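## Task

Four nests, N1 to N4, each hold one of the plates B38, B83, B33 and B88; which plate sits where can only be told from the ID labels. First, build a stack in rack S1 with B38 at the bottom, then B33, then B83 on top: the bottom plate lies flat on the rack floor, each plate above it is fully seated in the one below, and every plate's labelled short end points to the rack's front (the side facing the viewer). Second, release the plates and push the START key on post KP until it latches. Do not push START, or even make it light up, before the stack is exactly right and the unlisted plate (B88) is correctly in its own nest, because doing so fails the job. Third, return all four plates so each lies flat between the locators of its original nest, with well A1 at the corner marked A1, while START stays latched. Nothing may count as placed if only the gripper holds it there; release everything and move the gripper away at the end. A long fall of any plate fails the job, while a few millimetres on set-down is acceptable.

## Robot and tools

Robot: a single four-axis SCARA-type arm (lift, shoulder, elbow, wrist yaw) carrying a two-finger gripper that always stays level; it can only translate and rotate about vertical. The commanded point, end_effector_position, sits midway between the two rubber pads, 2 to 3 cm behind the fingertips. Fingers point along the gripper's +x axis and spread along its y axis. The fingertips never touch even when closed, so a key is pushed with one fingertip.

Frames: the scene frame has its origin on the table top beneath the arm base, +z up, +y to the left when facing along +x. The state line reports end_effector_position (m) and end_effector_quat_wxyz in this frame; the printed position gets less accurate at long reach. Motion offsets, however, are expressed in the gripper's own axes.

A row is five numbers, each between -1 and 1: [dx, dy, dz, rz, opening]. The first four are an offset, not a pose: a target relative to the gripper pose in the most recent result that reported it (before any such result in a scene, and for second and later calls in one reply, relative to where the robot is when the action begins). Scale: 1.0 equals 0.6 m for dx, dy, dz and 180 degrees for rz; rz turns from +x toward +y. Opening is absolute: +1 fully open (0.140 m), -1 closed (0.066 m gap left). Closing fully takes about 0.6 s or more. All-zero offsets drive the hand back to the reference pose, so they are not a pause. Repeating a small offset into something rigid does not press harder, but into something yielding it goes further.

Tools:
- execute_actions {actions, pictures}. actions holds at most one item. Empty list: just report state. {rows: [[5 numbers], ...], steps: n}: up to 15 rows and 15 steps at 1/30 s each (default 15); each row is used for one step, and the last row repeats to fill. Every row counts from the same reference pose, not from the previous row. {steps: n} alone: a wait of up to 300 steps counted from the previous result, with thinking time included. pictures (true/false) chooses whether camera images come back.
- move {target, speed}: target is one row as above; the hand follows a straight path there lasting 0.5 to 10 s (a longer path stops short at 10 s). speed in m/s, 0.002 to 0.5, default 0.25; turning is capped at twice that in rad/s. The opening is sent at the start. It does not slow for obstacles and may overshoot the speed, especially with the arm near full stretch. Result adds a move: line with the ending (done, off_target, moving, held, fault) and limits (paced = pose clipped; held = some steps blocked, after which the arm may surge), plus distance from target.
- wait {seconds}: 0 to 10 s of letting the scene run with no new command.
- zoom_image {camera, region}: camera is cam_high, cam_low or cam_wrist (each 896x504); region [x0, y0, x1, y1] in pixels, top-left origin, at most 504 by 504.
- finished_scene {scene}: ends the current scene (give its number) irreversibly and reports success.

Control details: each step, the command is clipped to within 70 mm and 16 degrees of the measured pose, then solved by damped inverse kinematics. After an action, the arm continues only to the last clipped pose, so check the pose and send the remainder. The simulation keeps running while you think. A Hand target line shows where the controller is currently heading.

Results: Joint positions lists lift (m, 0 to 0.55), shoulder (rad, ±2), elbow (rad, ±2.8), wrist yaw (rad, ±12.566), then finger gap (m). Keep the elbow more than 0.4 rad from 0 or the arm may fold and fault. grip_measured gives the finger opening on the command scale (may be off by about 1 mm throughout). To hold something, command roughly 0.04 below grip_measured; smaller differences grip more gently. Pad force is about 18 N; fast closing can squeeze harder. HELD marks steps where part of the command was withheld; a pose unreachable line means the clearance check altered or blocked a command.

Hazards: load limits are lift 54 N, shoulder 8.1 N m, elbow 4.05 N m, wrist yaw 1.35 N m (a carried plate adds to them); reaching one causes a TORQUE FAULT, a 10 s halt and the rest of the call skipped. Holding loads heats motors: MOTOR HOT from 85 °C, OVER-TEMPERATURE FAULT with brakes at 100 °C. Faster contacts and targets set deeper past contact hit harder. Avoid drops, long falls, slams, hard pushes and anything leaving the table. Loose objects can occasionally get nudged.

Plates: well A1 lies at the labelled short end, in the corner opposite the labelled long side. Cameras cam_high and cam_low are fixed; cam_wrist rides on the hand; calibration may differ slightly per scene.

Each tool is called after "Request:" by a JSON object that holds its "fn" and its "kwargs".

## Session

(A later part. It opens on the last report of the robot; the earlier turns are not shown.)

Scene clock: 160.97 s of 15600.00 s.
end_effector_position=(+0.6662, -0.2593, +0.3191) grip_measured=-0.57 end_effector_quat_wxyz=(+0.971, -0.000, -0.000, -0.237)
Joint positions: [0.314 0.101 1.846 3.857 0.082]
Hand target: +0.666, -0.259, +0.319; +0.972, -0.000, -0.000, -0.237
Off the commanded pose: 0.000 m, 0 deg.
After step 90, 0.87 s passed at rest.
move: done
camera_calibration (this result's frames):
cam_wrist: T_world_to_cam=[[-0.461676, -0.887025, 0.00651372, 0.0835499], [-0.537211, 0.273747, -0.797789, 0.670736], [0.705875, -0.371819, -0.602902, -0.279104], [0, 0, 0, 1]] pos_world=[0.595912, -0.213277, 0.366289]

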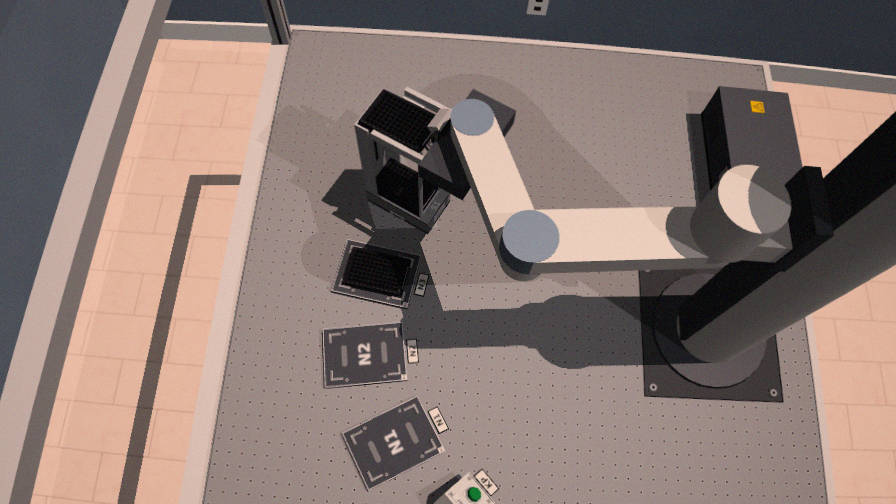

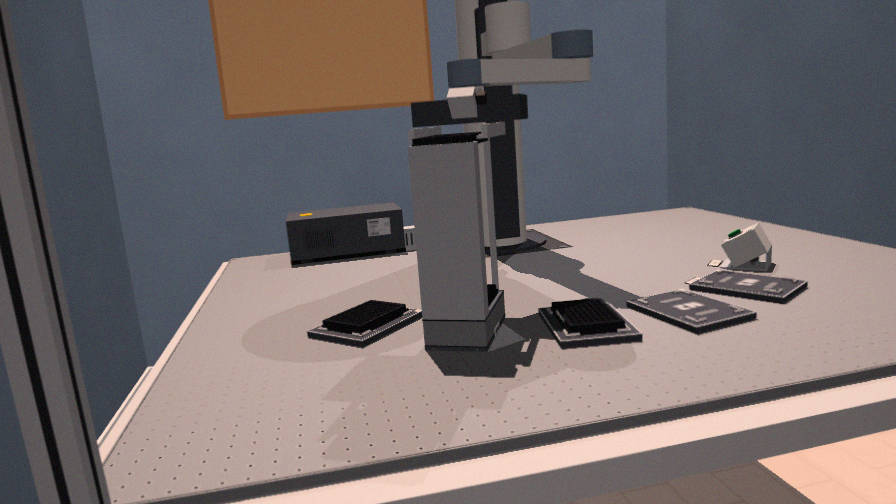

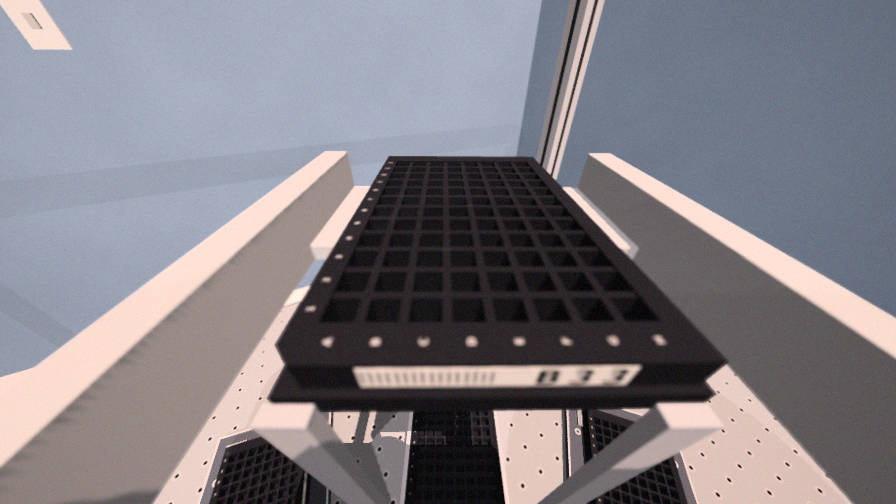

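Request:
{"fn": "move", "kwargs": {"target": [0.002,-0.0005,0.005,0,-0.63], "speed": 0.02}}

Request:
{"fn": "move", "kwargs": {"target": [0,0,-0.014,0,-0.63], "speed": 0.015}}

Scene clock: 164.70 s of 15600.00 s.
end_effector_position=(+0.6670, -0.2597, +0.3220) grip_measured=-0.57 end_effector_quat_wxyz=(+0.972, -0.000, -0.000, -0.237)
Joint positions: [0.317 0.099 1.852 3.854 0.082]
Hand target: +0.667, -0.260, +0.322; +0.971, -0.000, -0.000, -0.237
Off the commanded pose: 0.000 m, 0 deg.
After step 90, 0.03 s passed at rest.
move: done
camera_calibration (this result's frames):
cam_wrist: T_world_to_cam=[[-0.460857, -0.887451, 0.00651372, 0.0828833], [-0.537463, 0.273251, -0.797789, 0.673652], [0.706218, -0.371167, -0.602902, -0.278135], [0, 0, 0, 1]] pos_world=[0.596684, -0.213756, 0.369204]

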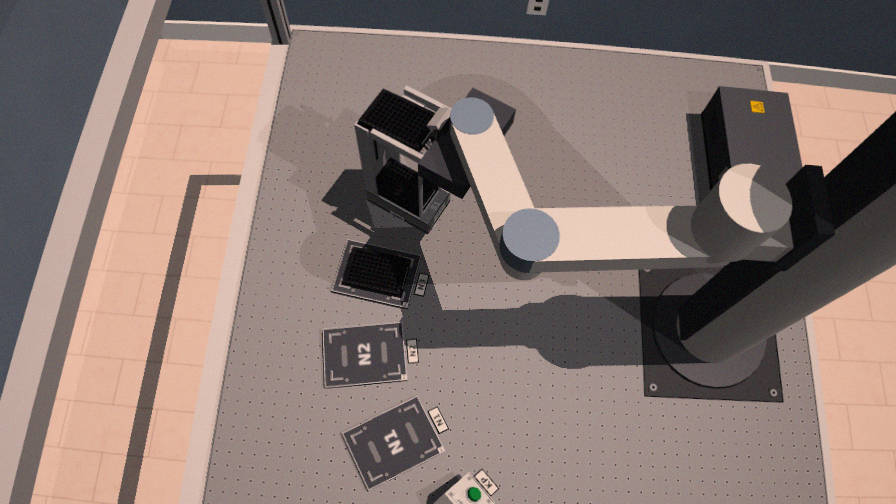

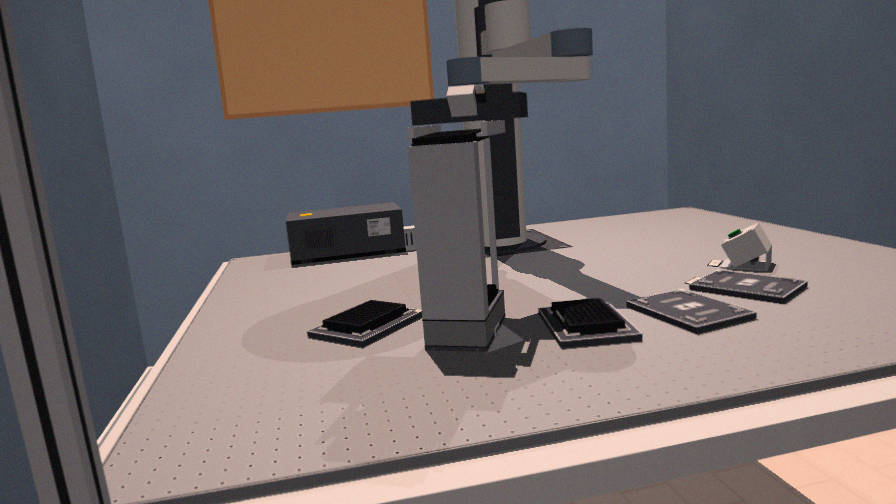

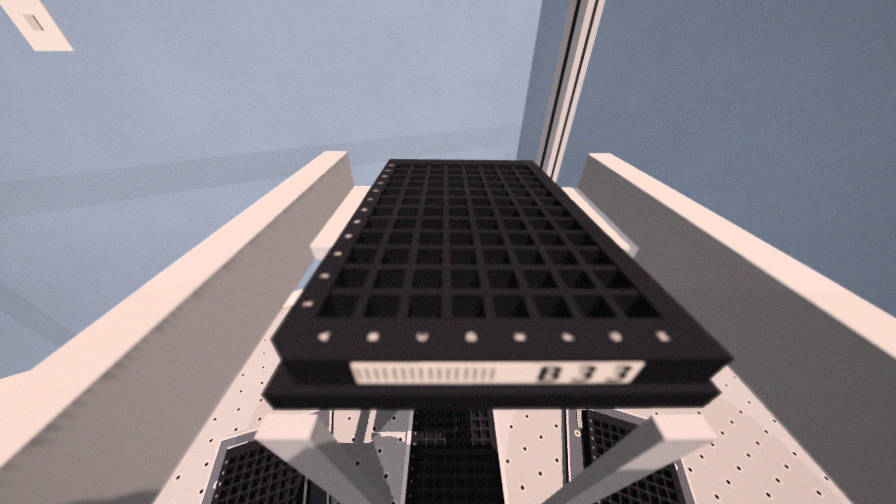

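Scene clock: 165.47 s of 15600.00 s.
end_effector_position=(+0.6668, -0.2596, +0.3137) grip_measured=-0.57 end_effector_quat_wxyz=(+0.972, -0.000, -0.000, -0.237)
Joint positions: [0.309 0.099 1.851 3.855 0.082]
Hand target: +0.667, -0.260, +0.314; +0.972, -0.000, -0.000, -0.237
Off the commanded pose: 0.000 m, 0 deg.
move: done
camera_calibration (this result's frames):
cam_wrist: T_world_to_cam=[[-0.460968, -0.887393, 0.00651372, 0.0830643], [-0.537429, 0.273318, -0.797789, 0.666872], [0.706172, -0.371255, -0.602902, -0.28301], [0, 0, 0, 1]] pos_world=[0.59654, -0.213627, 0.360855]

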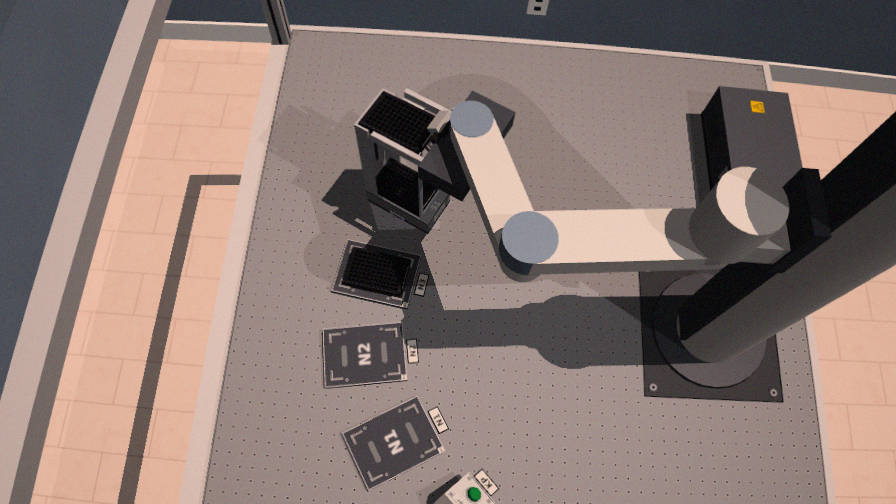

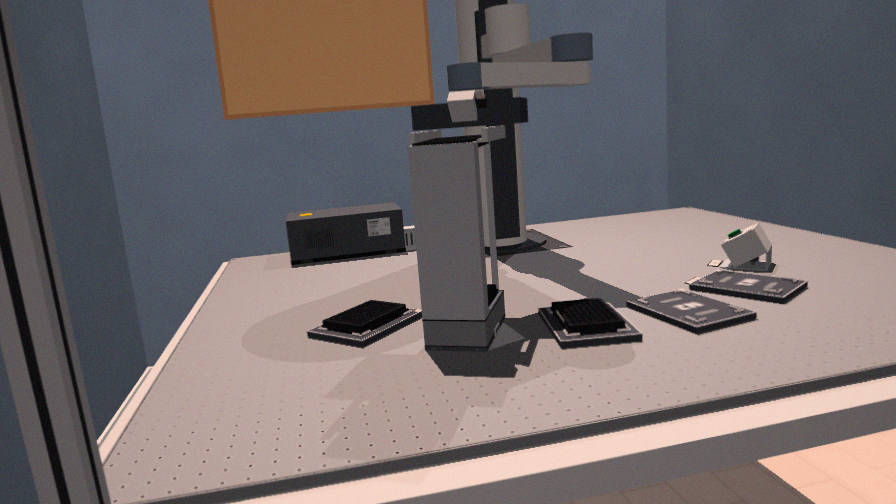

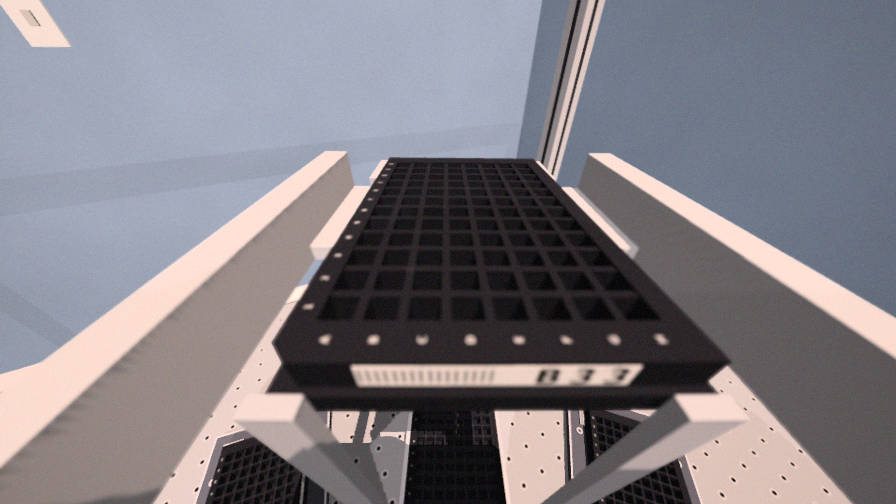

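Request:
{"fn": "move", "kwargs": {"target": [-0.0004,0,-0.372,0,-0.63], "speed": 0.08}}

Request:
{"fn": "move", "kwargs": {"target": [0,0,-0.007,0,-0.63], "speed": 0.01}}

Scene clock: 171.83 s of 15600.00 s.
end_effector_position=(+0.6666, -0.2595, +0.0904) grip_measured=-0.57 end_effector_quat_wxyz=(+0.972, -0.000, -0.000, -0.237)
Joint positions: [0.085 0.1   1.85  3.856 0.082]
Hand target: +0.667, -0.259, +0.090; +0.972, -0.000, -0.000, -0.237
Off the commanded pose: 0.000 m, 0 deg.
After step 90, 0.30 s passed at rest.
move: done
camera_calibration (this result's frames):
cam_wrist: T_world_to_cam=[[-0.460871, -0.887443, 0.00651372, 0.0844539], [-0.537459, 0.27326, -0.797789, 0.488621], [0.706212, -0.371178, -0.602902, -0.417469], [0, 0, 0, 1]] pos_world=[0.596358, -0.213528, 0.137573]

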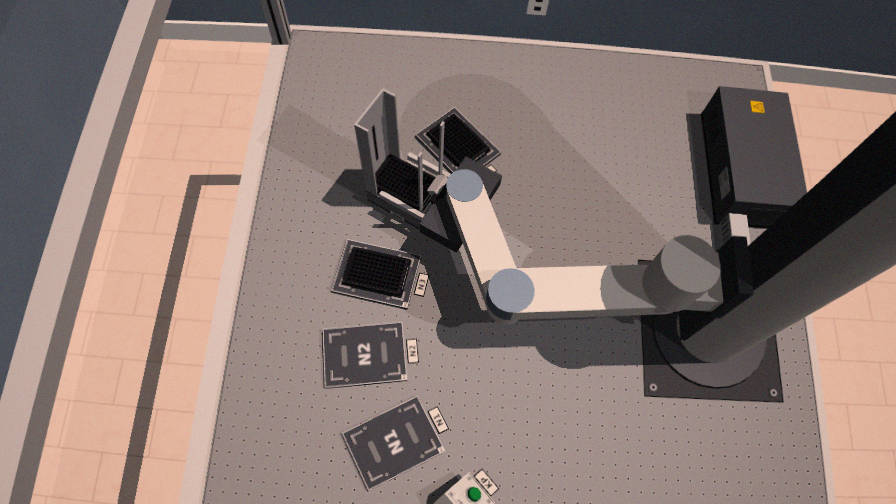

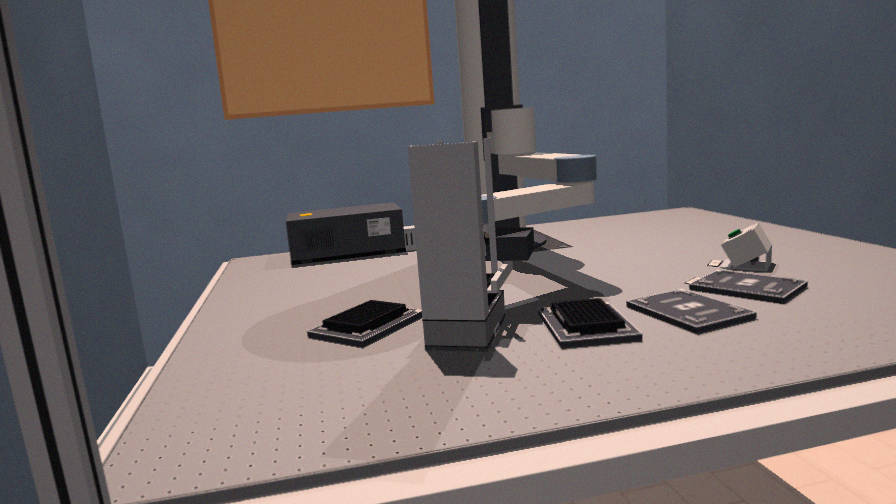

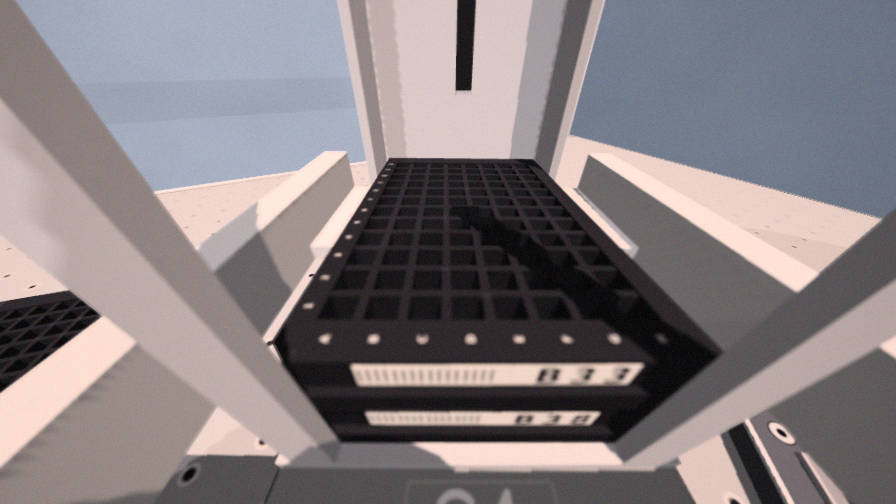

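Scene clock: 172.53 s of 15600.00 s.
end_effector_position=(+0.6667, -0.2594, +0.0863) grip_measured=-0.57 end_effector_quat_wxyz=(+0.972, -0.000, -0.000, -0.236)
Joint positions: [0.081 0.1   1.85  3.856 0.082]
Hand target: +0.667, -0.259, +0.086; +0.972, -0.000, -0.000, -0.237
Off the commanded pose: 0.000 m, 0 deg.
move: done
camera_calibration (this result's frames):
cam_wrist: T_world_to_cam=[[-0.460453, -0.88766, 0.00651372, 0.0842395], [-0.537588, 0.273007, -0.797789, 0.485391], [0.706387, -0.370846, -0.602902, -0.419957], [0, 0, 0, 1]] pos_world=[0.59638, -0.213479, 0.133498]

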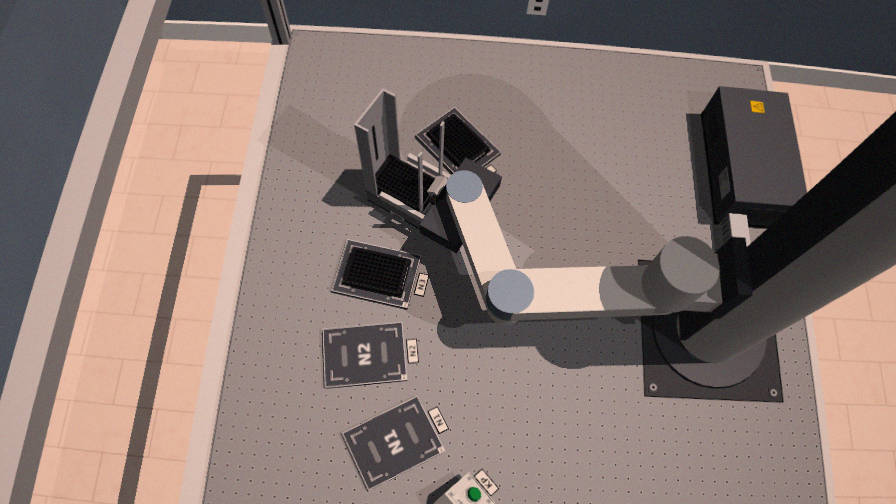

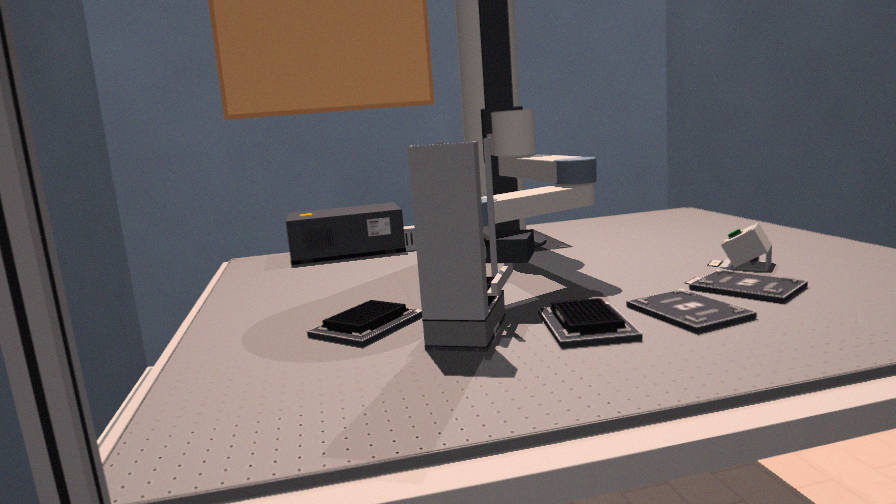

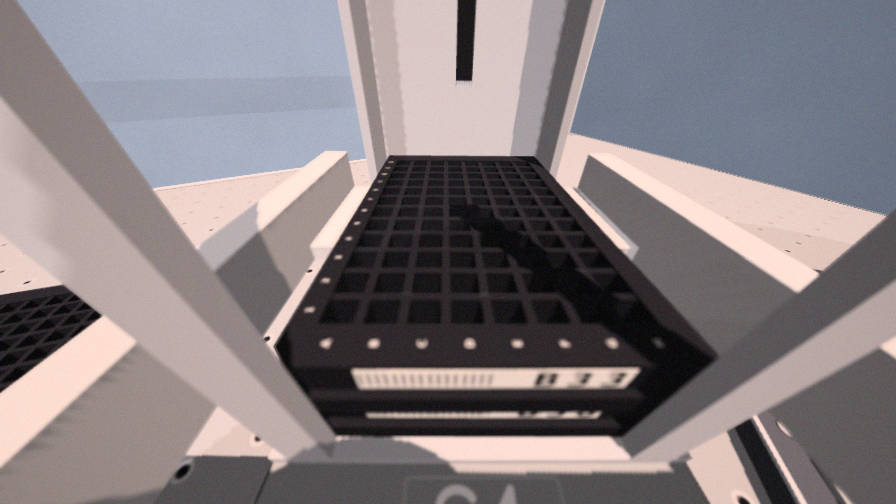

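Request:
{"fn": "move", "kwargs": {"target": [0,0,0,0,-0.1]}}

Request:
{"fn": "move", "kwargs": {"target": [-0.283,0,0,0,0.2], "speed": 0.3}}

Request:
{"fn": "move", "kwargs": {"target": [0,0.2,0,0.1,0.2], "speed": 0.4}}

Request:
{"fn": "move", "kwargs": {"target": [0.17,0.022,-0.012,0,0.2], "speed": 0.4}}

Scene clock: 178.07 s of 15600.00 s.
end_effector_position=(+0.6667, -0.2594, +0.0863) grip_measured=-0.10 end_effector_quat_wxyz=(+0.972, -0.000, -0.000, -0.236)
Joint positions: [0.081 0.1   1.85  3.856 0.099]
Hand target: +0.667, -0.259, +0.086; +0.972, -0.000, -0.000, -0.236
Off the commanded pose: 0.000 m, 0 deg.
After step 90, 1.83 s passed at rest.
move: done
camera_calibration (this result's frames):
cam_wrist: T_world_to_cam=[[-0.460445, -0.887664, 0.00651372, 0.0842345], [-0.53759, 0.273002, -0.797789, 0.485395], [0.70639, -0.37084, -0.602902, -0.419955], [0, 0, 0, 1]] pos_world=[0.596381, -0.213478, 0.133503]

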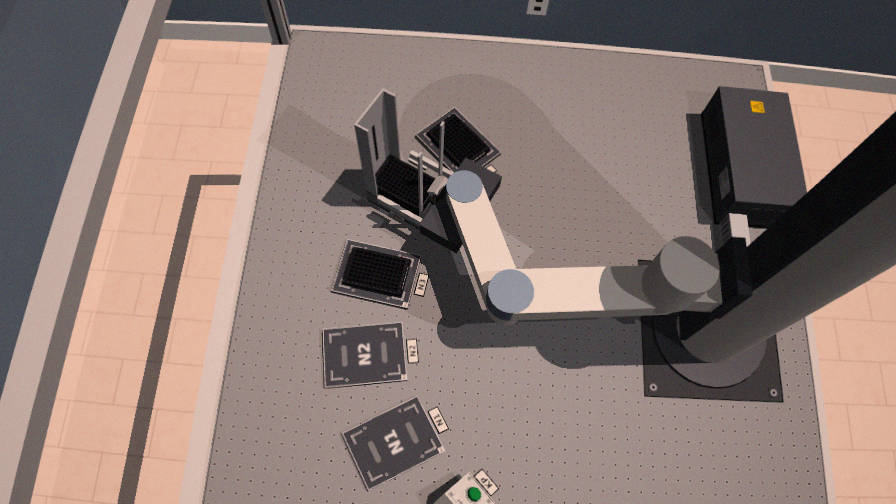

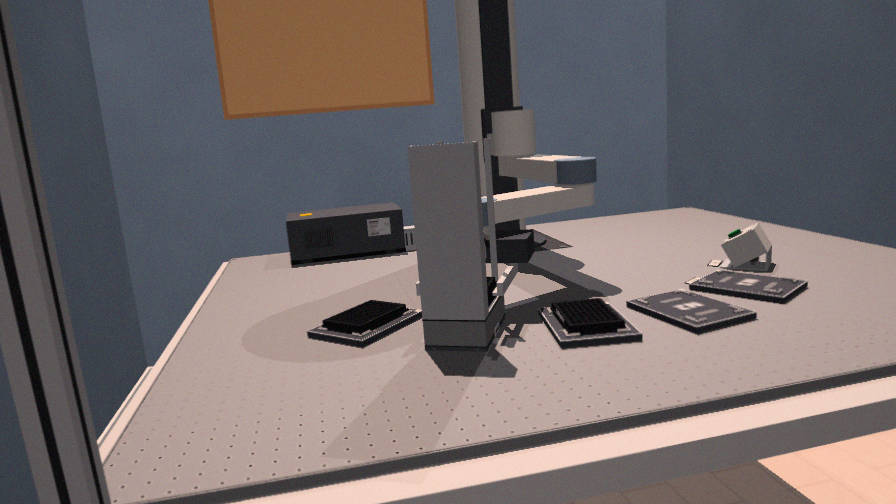

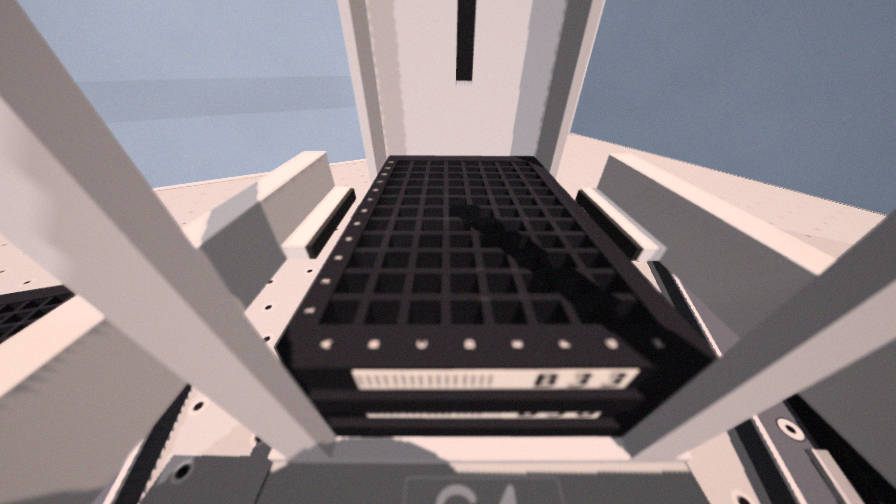

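Scene clock: 179.07 s of 15600.00 s.
end_effector_position=(+0.5158, -0.1814, +0.0863) grip_measured=+0.20 end_effector_quat_wxyz=(+0.972, -0.000, -0.000, -0.237)
Joint positions: [0.081 0.444 0.975 4.387 0.11 ]
Hand target: +0.516, -0.181, +0.086; +0.972, -0.000, -0.000, -0.236
Off the commanded pose: 0.000 m, 0 deg.
move: done
camera_calibration (this result's frames):
cam_wrist: T_world_to_cam=[[-0.460599, -0.887584, 0.00651372, 0.0841006], [-0.537543, 0.273095, -0.797789, 0.382985], [0.706326, -0.370962, -0.602902, -0.284477], [0, 0, 0, 1]] pos_world=[0.445541, -0.135475, 0.133482]

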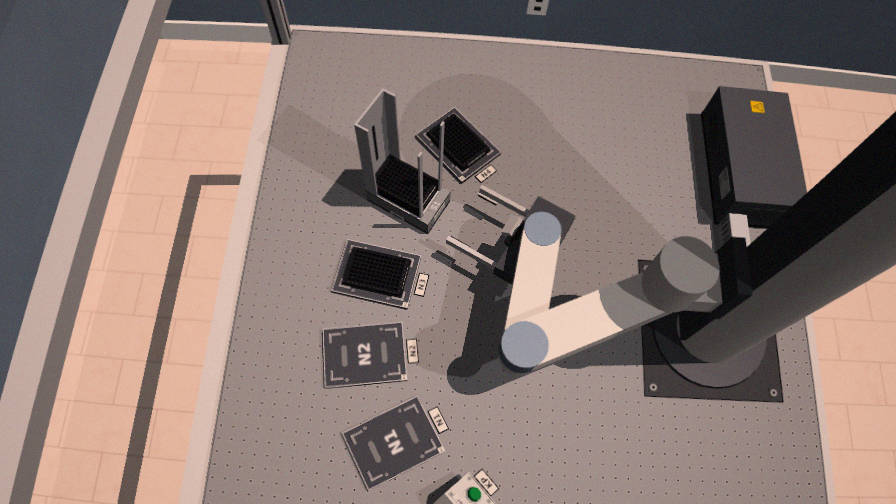

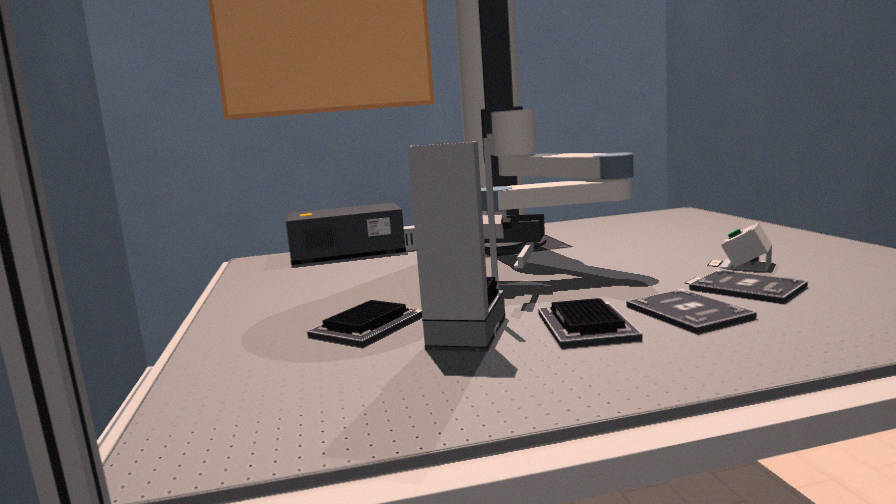

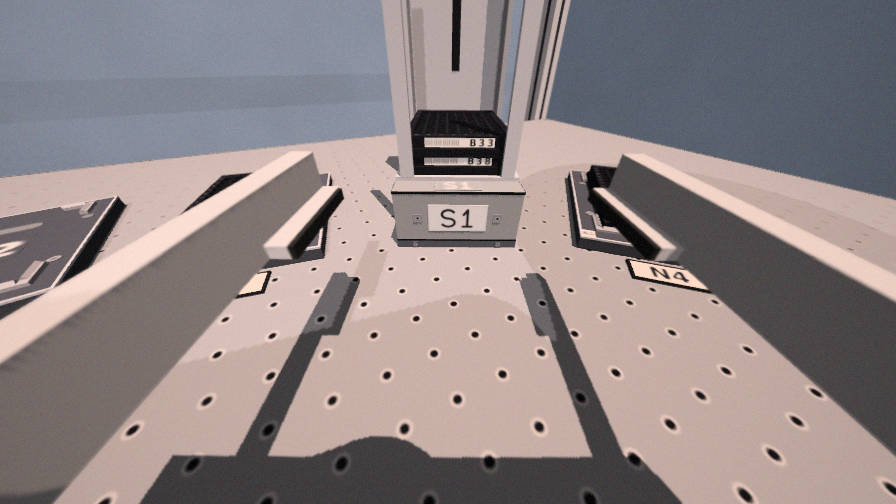

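Scene clock: 179.87 s of 15600.00 s.
end_effector_position=(+0.5710, -0.0747, +0.0863) grip_measured=+0.20 end_effector_quat_wxyz=(+0.997, -0.000, -0.000, -0.081)
Joint positions: [0.081 0.715 1.051 4.355 0.11 ]
Hand target: +0.571, -0.075, +0.086; +0.997, -0.000, -0.000, -0.082
Off the commanded pose: 0.000 m, 0 deg.
move: done
camera_calibration (this result's frames):
cam_wrist: T_world_to_cam=[[-0.163191, -0.986573, 0.00651372, 0.0270502], [-0.59568, 0.0932656, -0.797789, 0.403279], [0.786469, -0.134072, -0.602902, -0.311947], [0, 0, 0, 1]] pos_world=[0.489976, -0.0527485, 0.133482]

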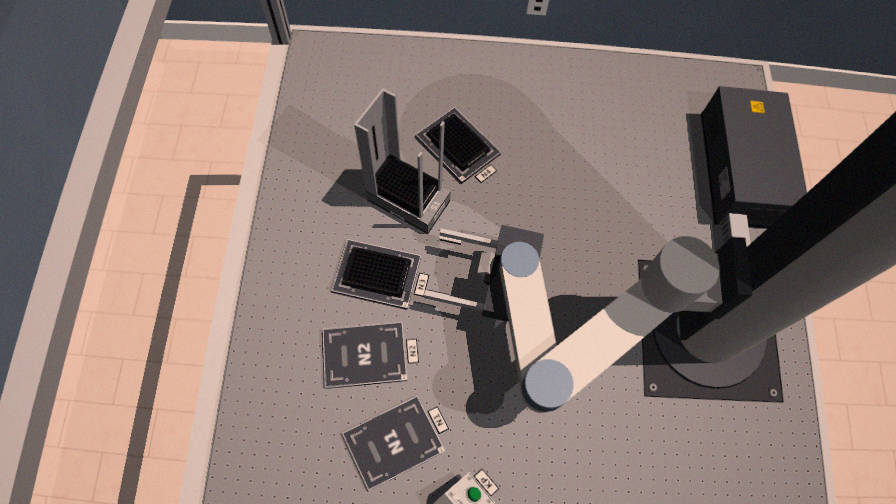

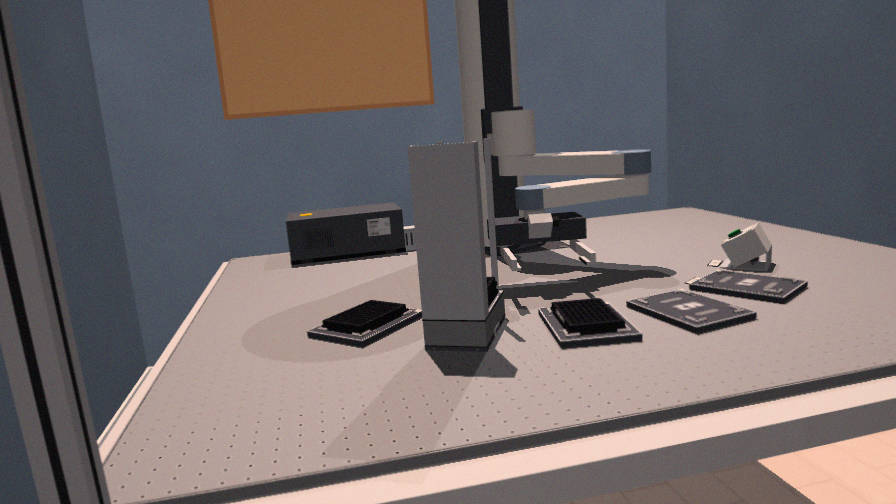

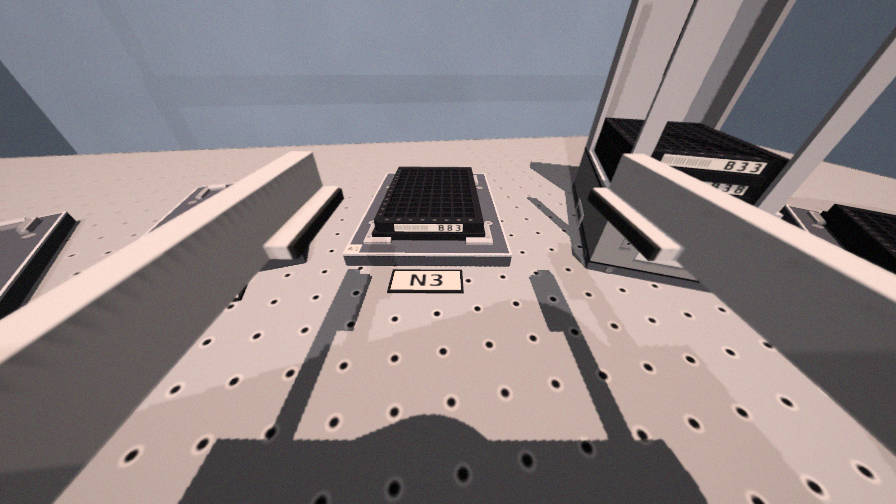

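Scene clock: 180.67 s of 15600.00 s.
end_effector_position=(+0.6739, -0.0781, +0.0791) grip_measured=+0.20 end_effector_quat_wxyz=(+0.997, -0.000, -0.000, -0.081)
Joint positions: [0.074 0.565 1.55  4.006 0.11 ]
Hand target: +0.674, -0.078, +0.079; +0.997, -0.000, -0.000, -0.081
Off the commanded pose: 0.000 m, 0 deg.
move: done
camera_calibration (this result's frames):
cam_wrist: T_world_to_cam=[[-0.162931, -0.986616, 0.00651372, 0.0402871], [-0.595705, 0.0931083, -0.797789, 0.459136], [0.786505, -0.133865, -0.602902, -0.397594], [0, 0, 0, 1]] pos_world=[0.592783, -0.0562253, 0.126321]

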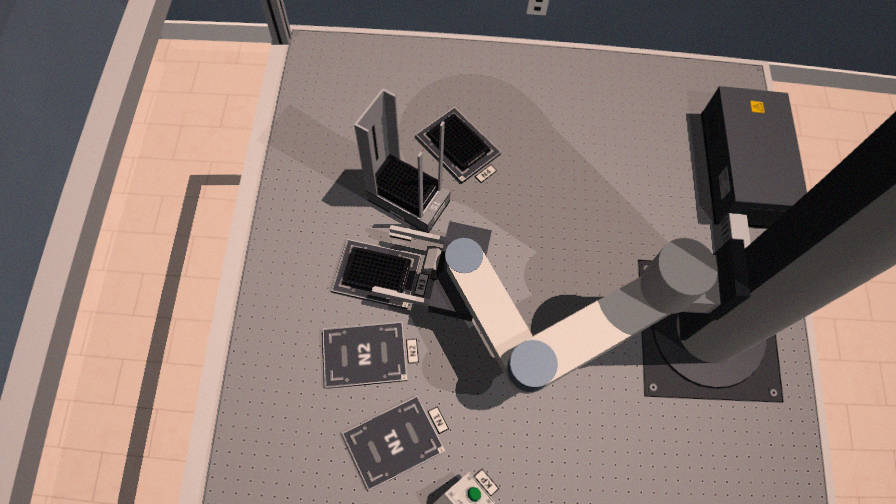

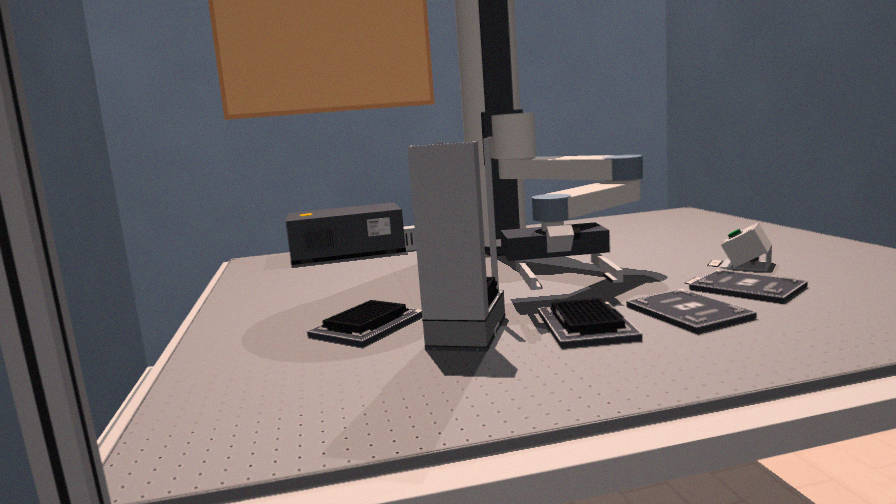

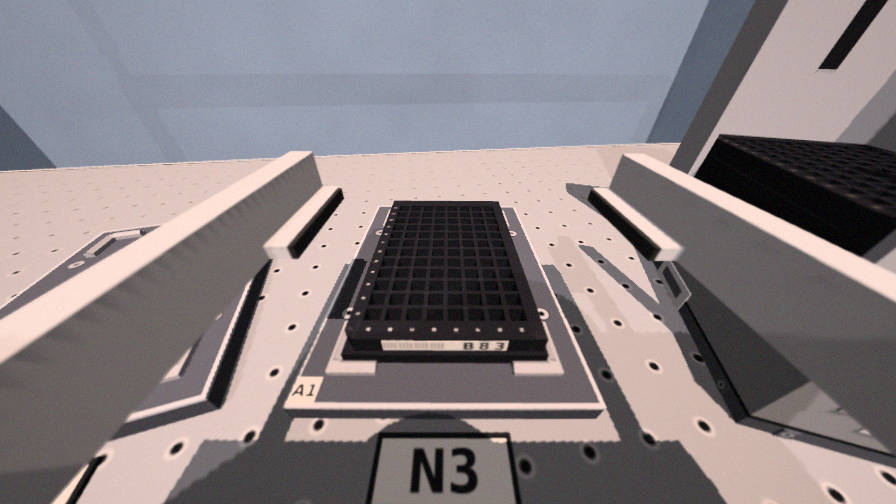

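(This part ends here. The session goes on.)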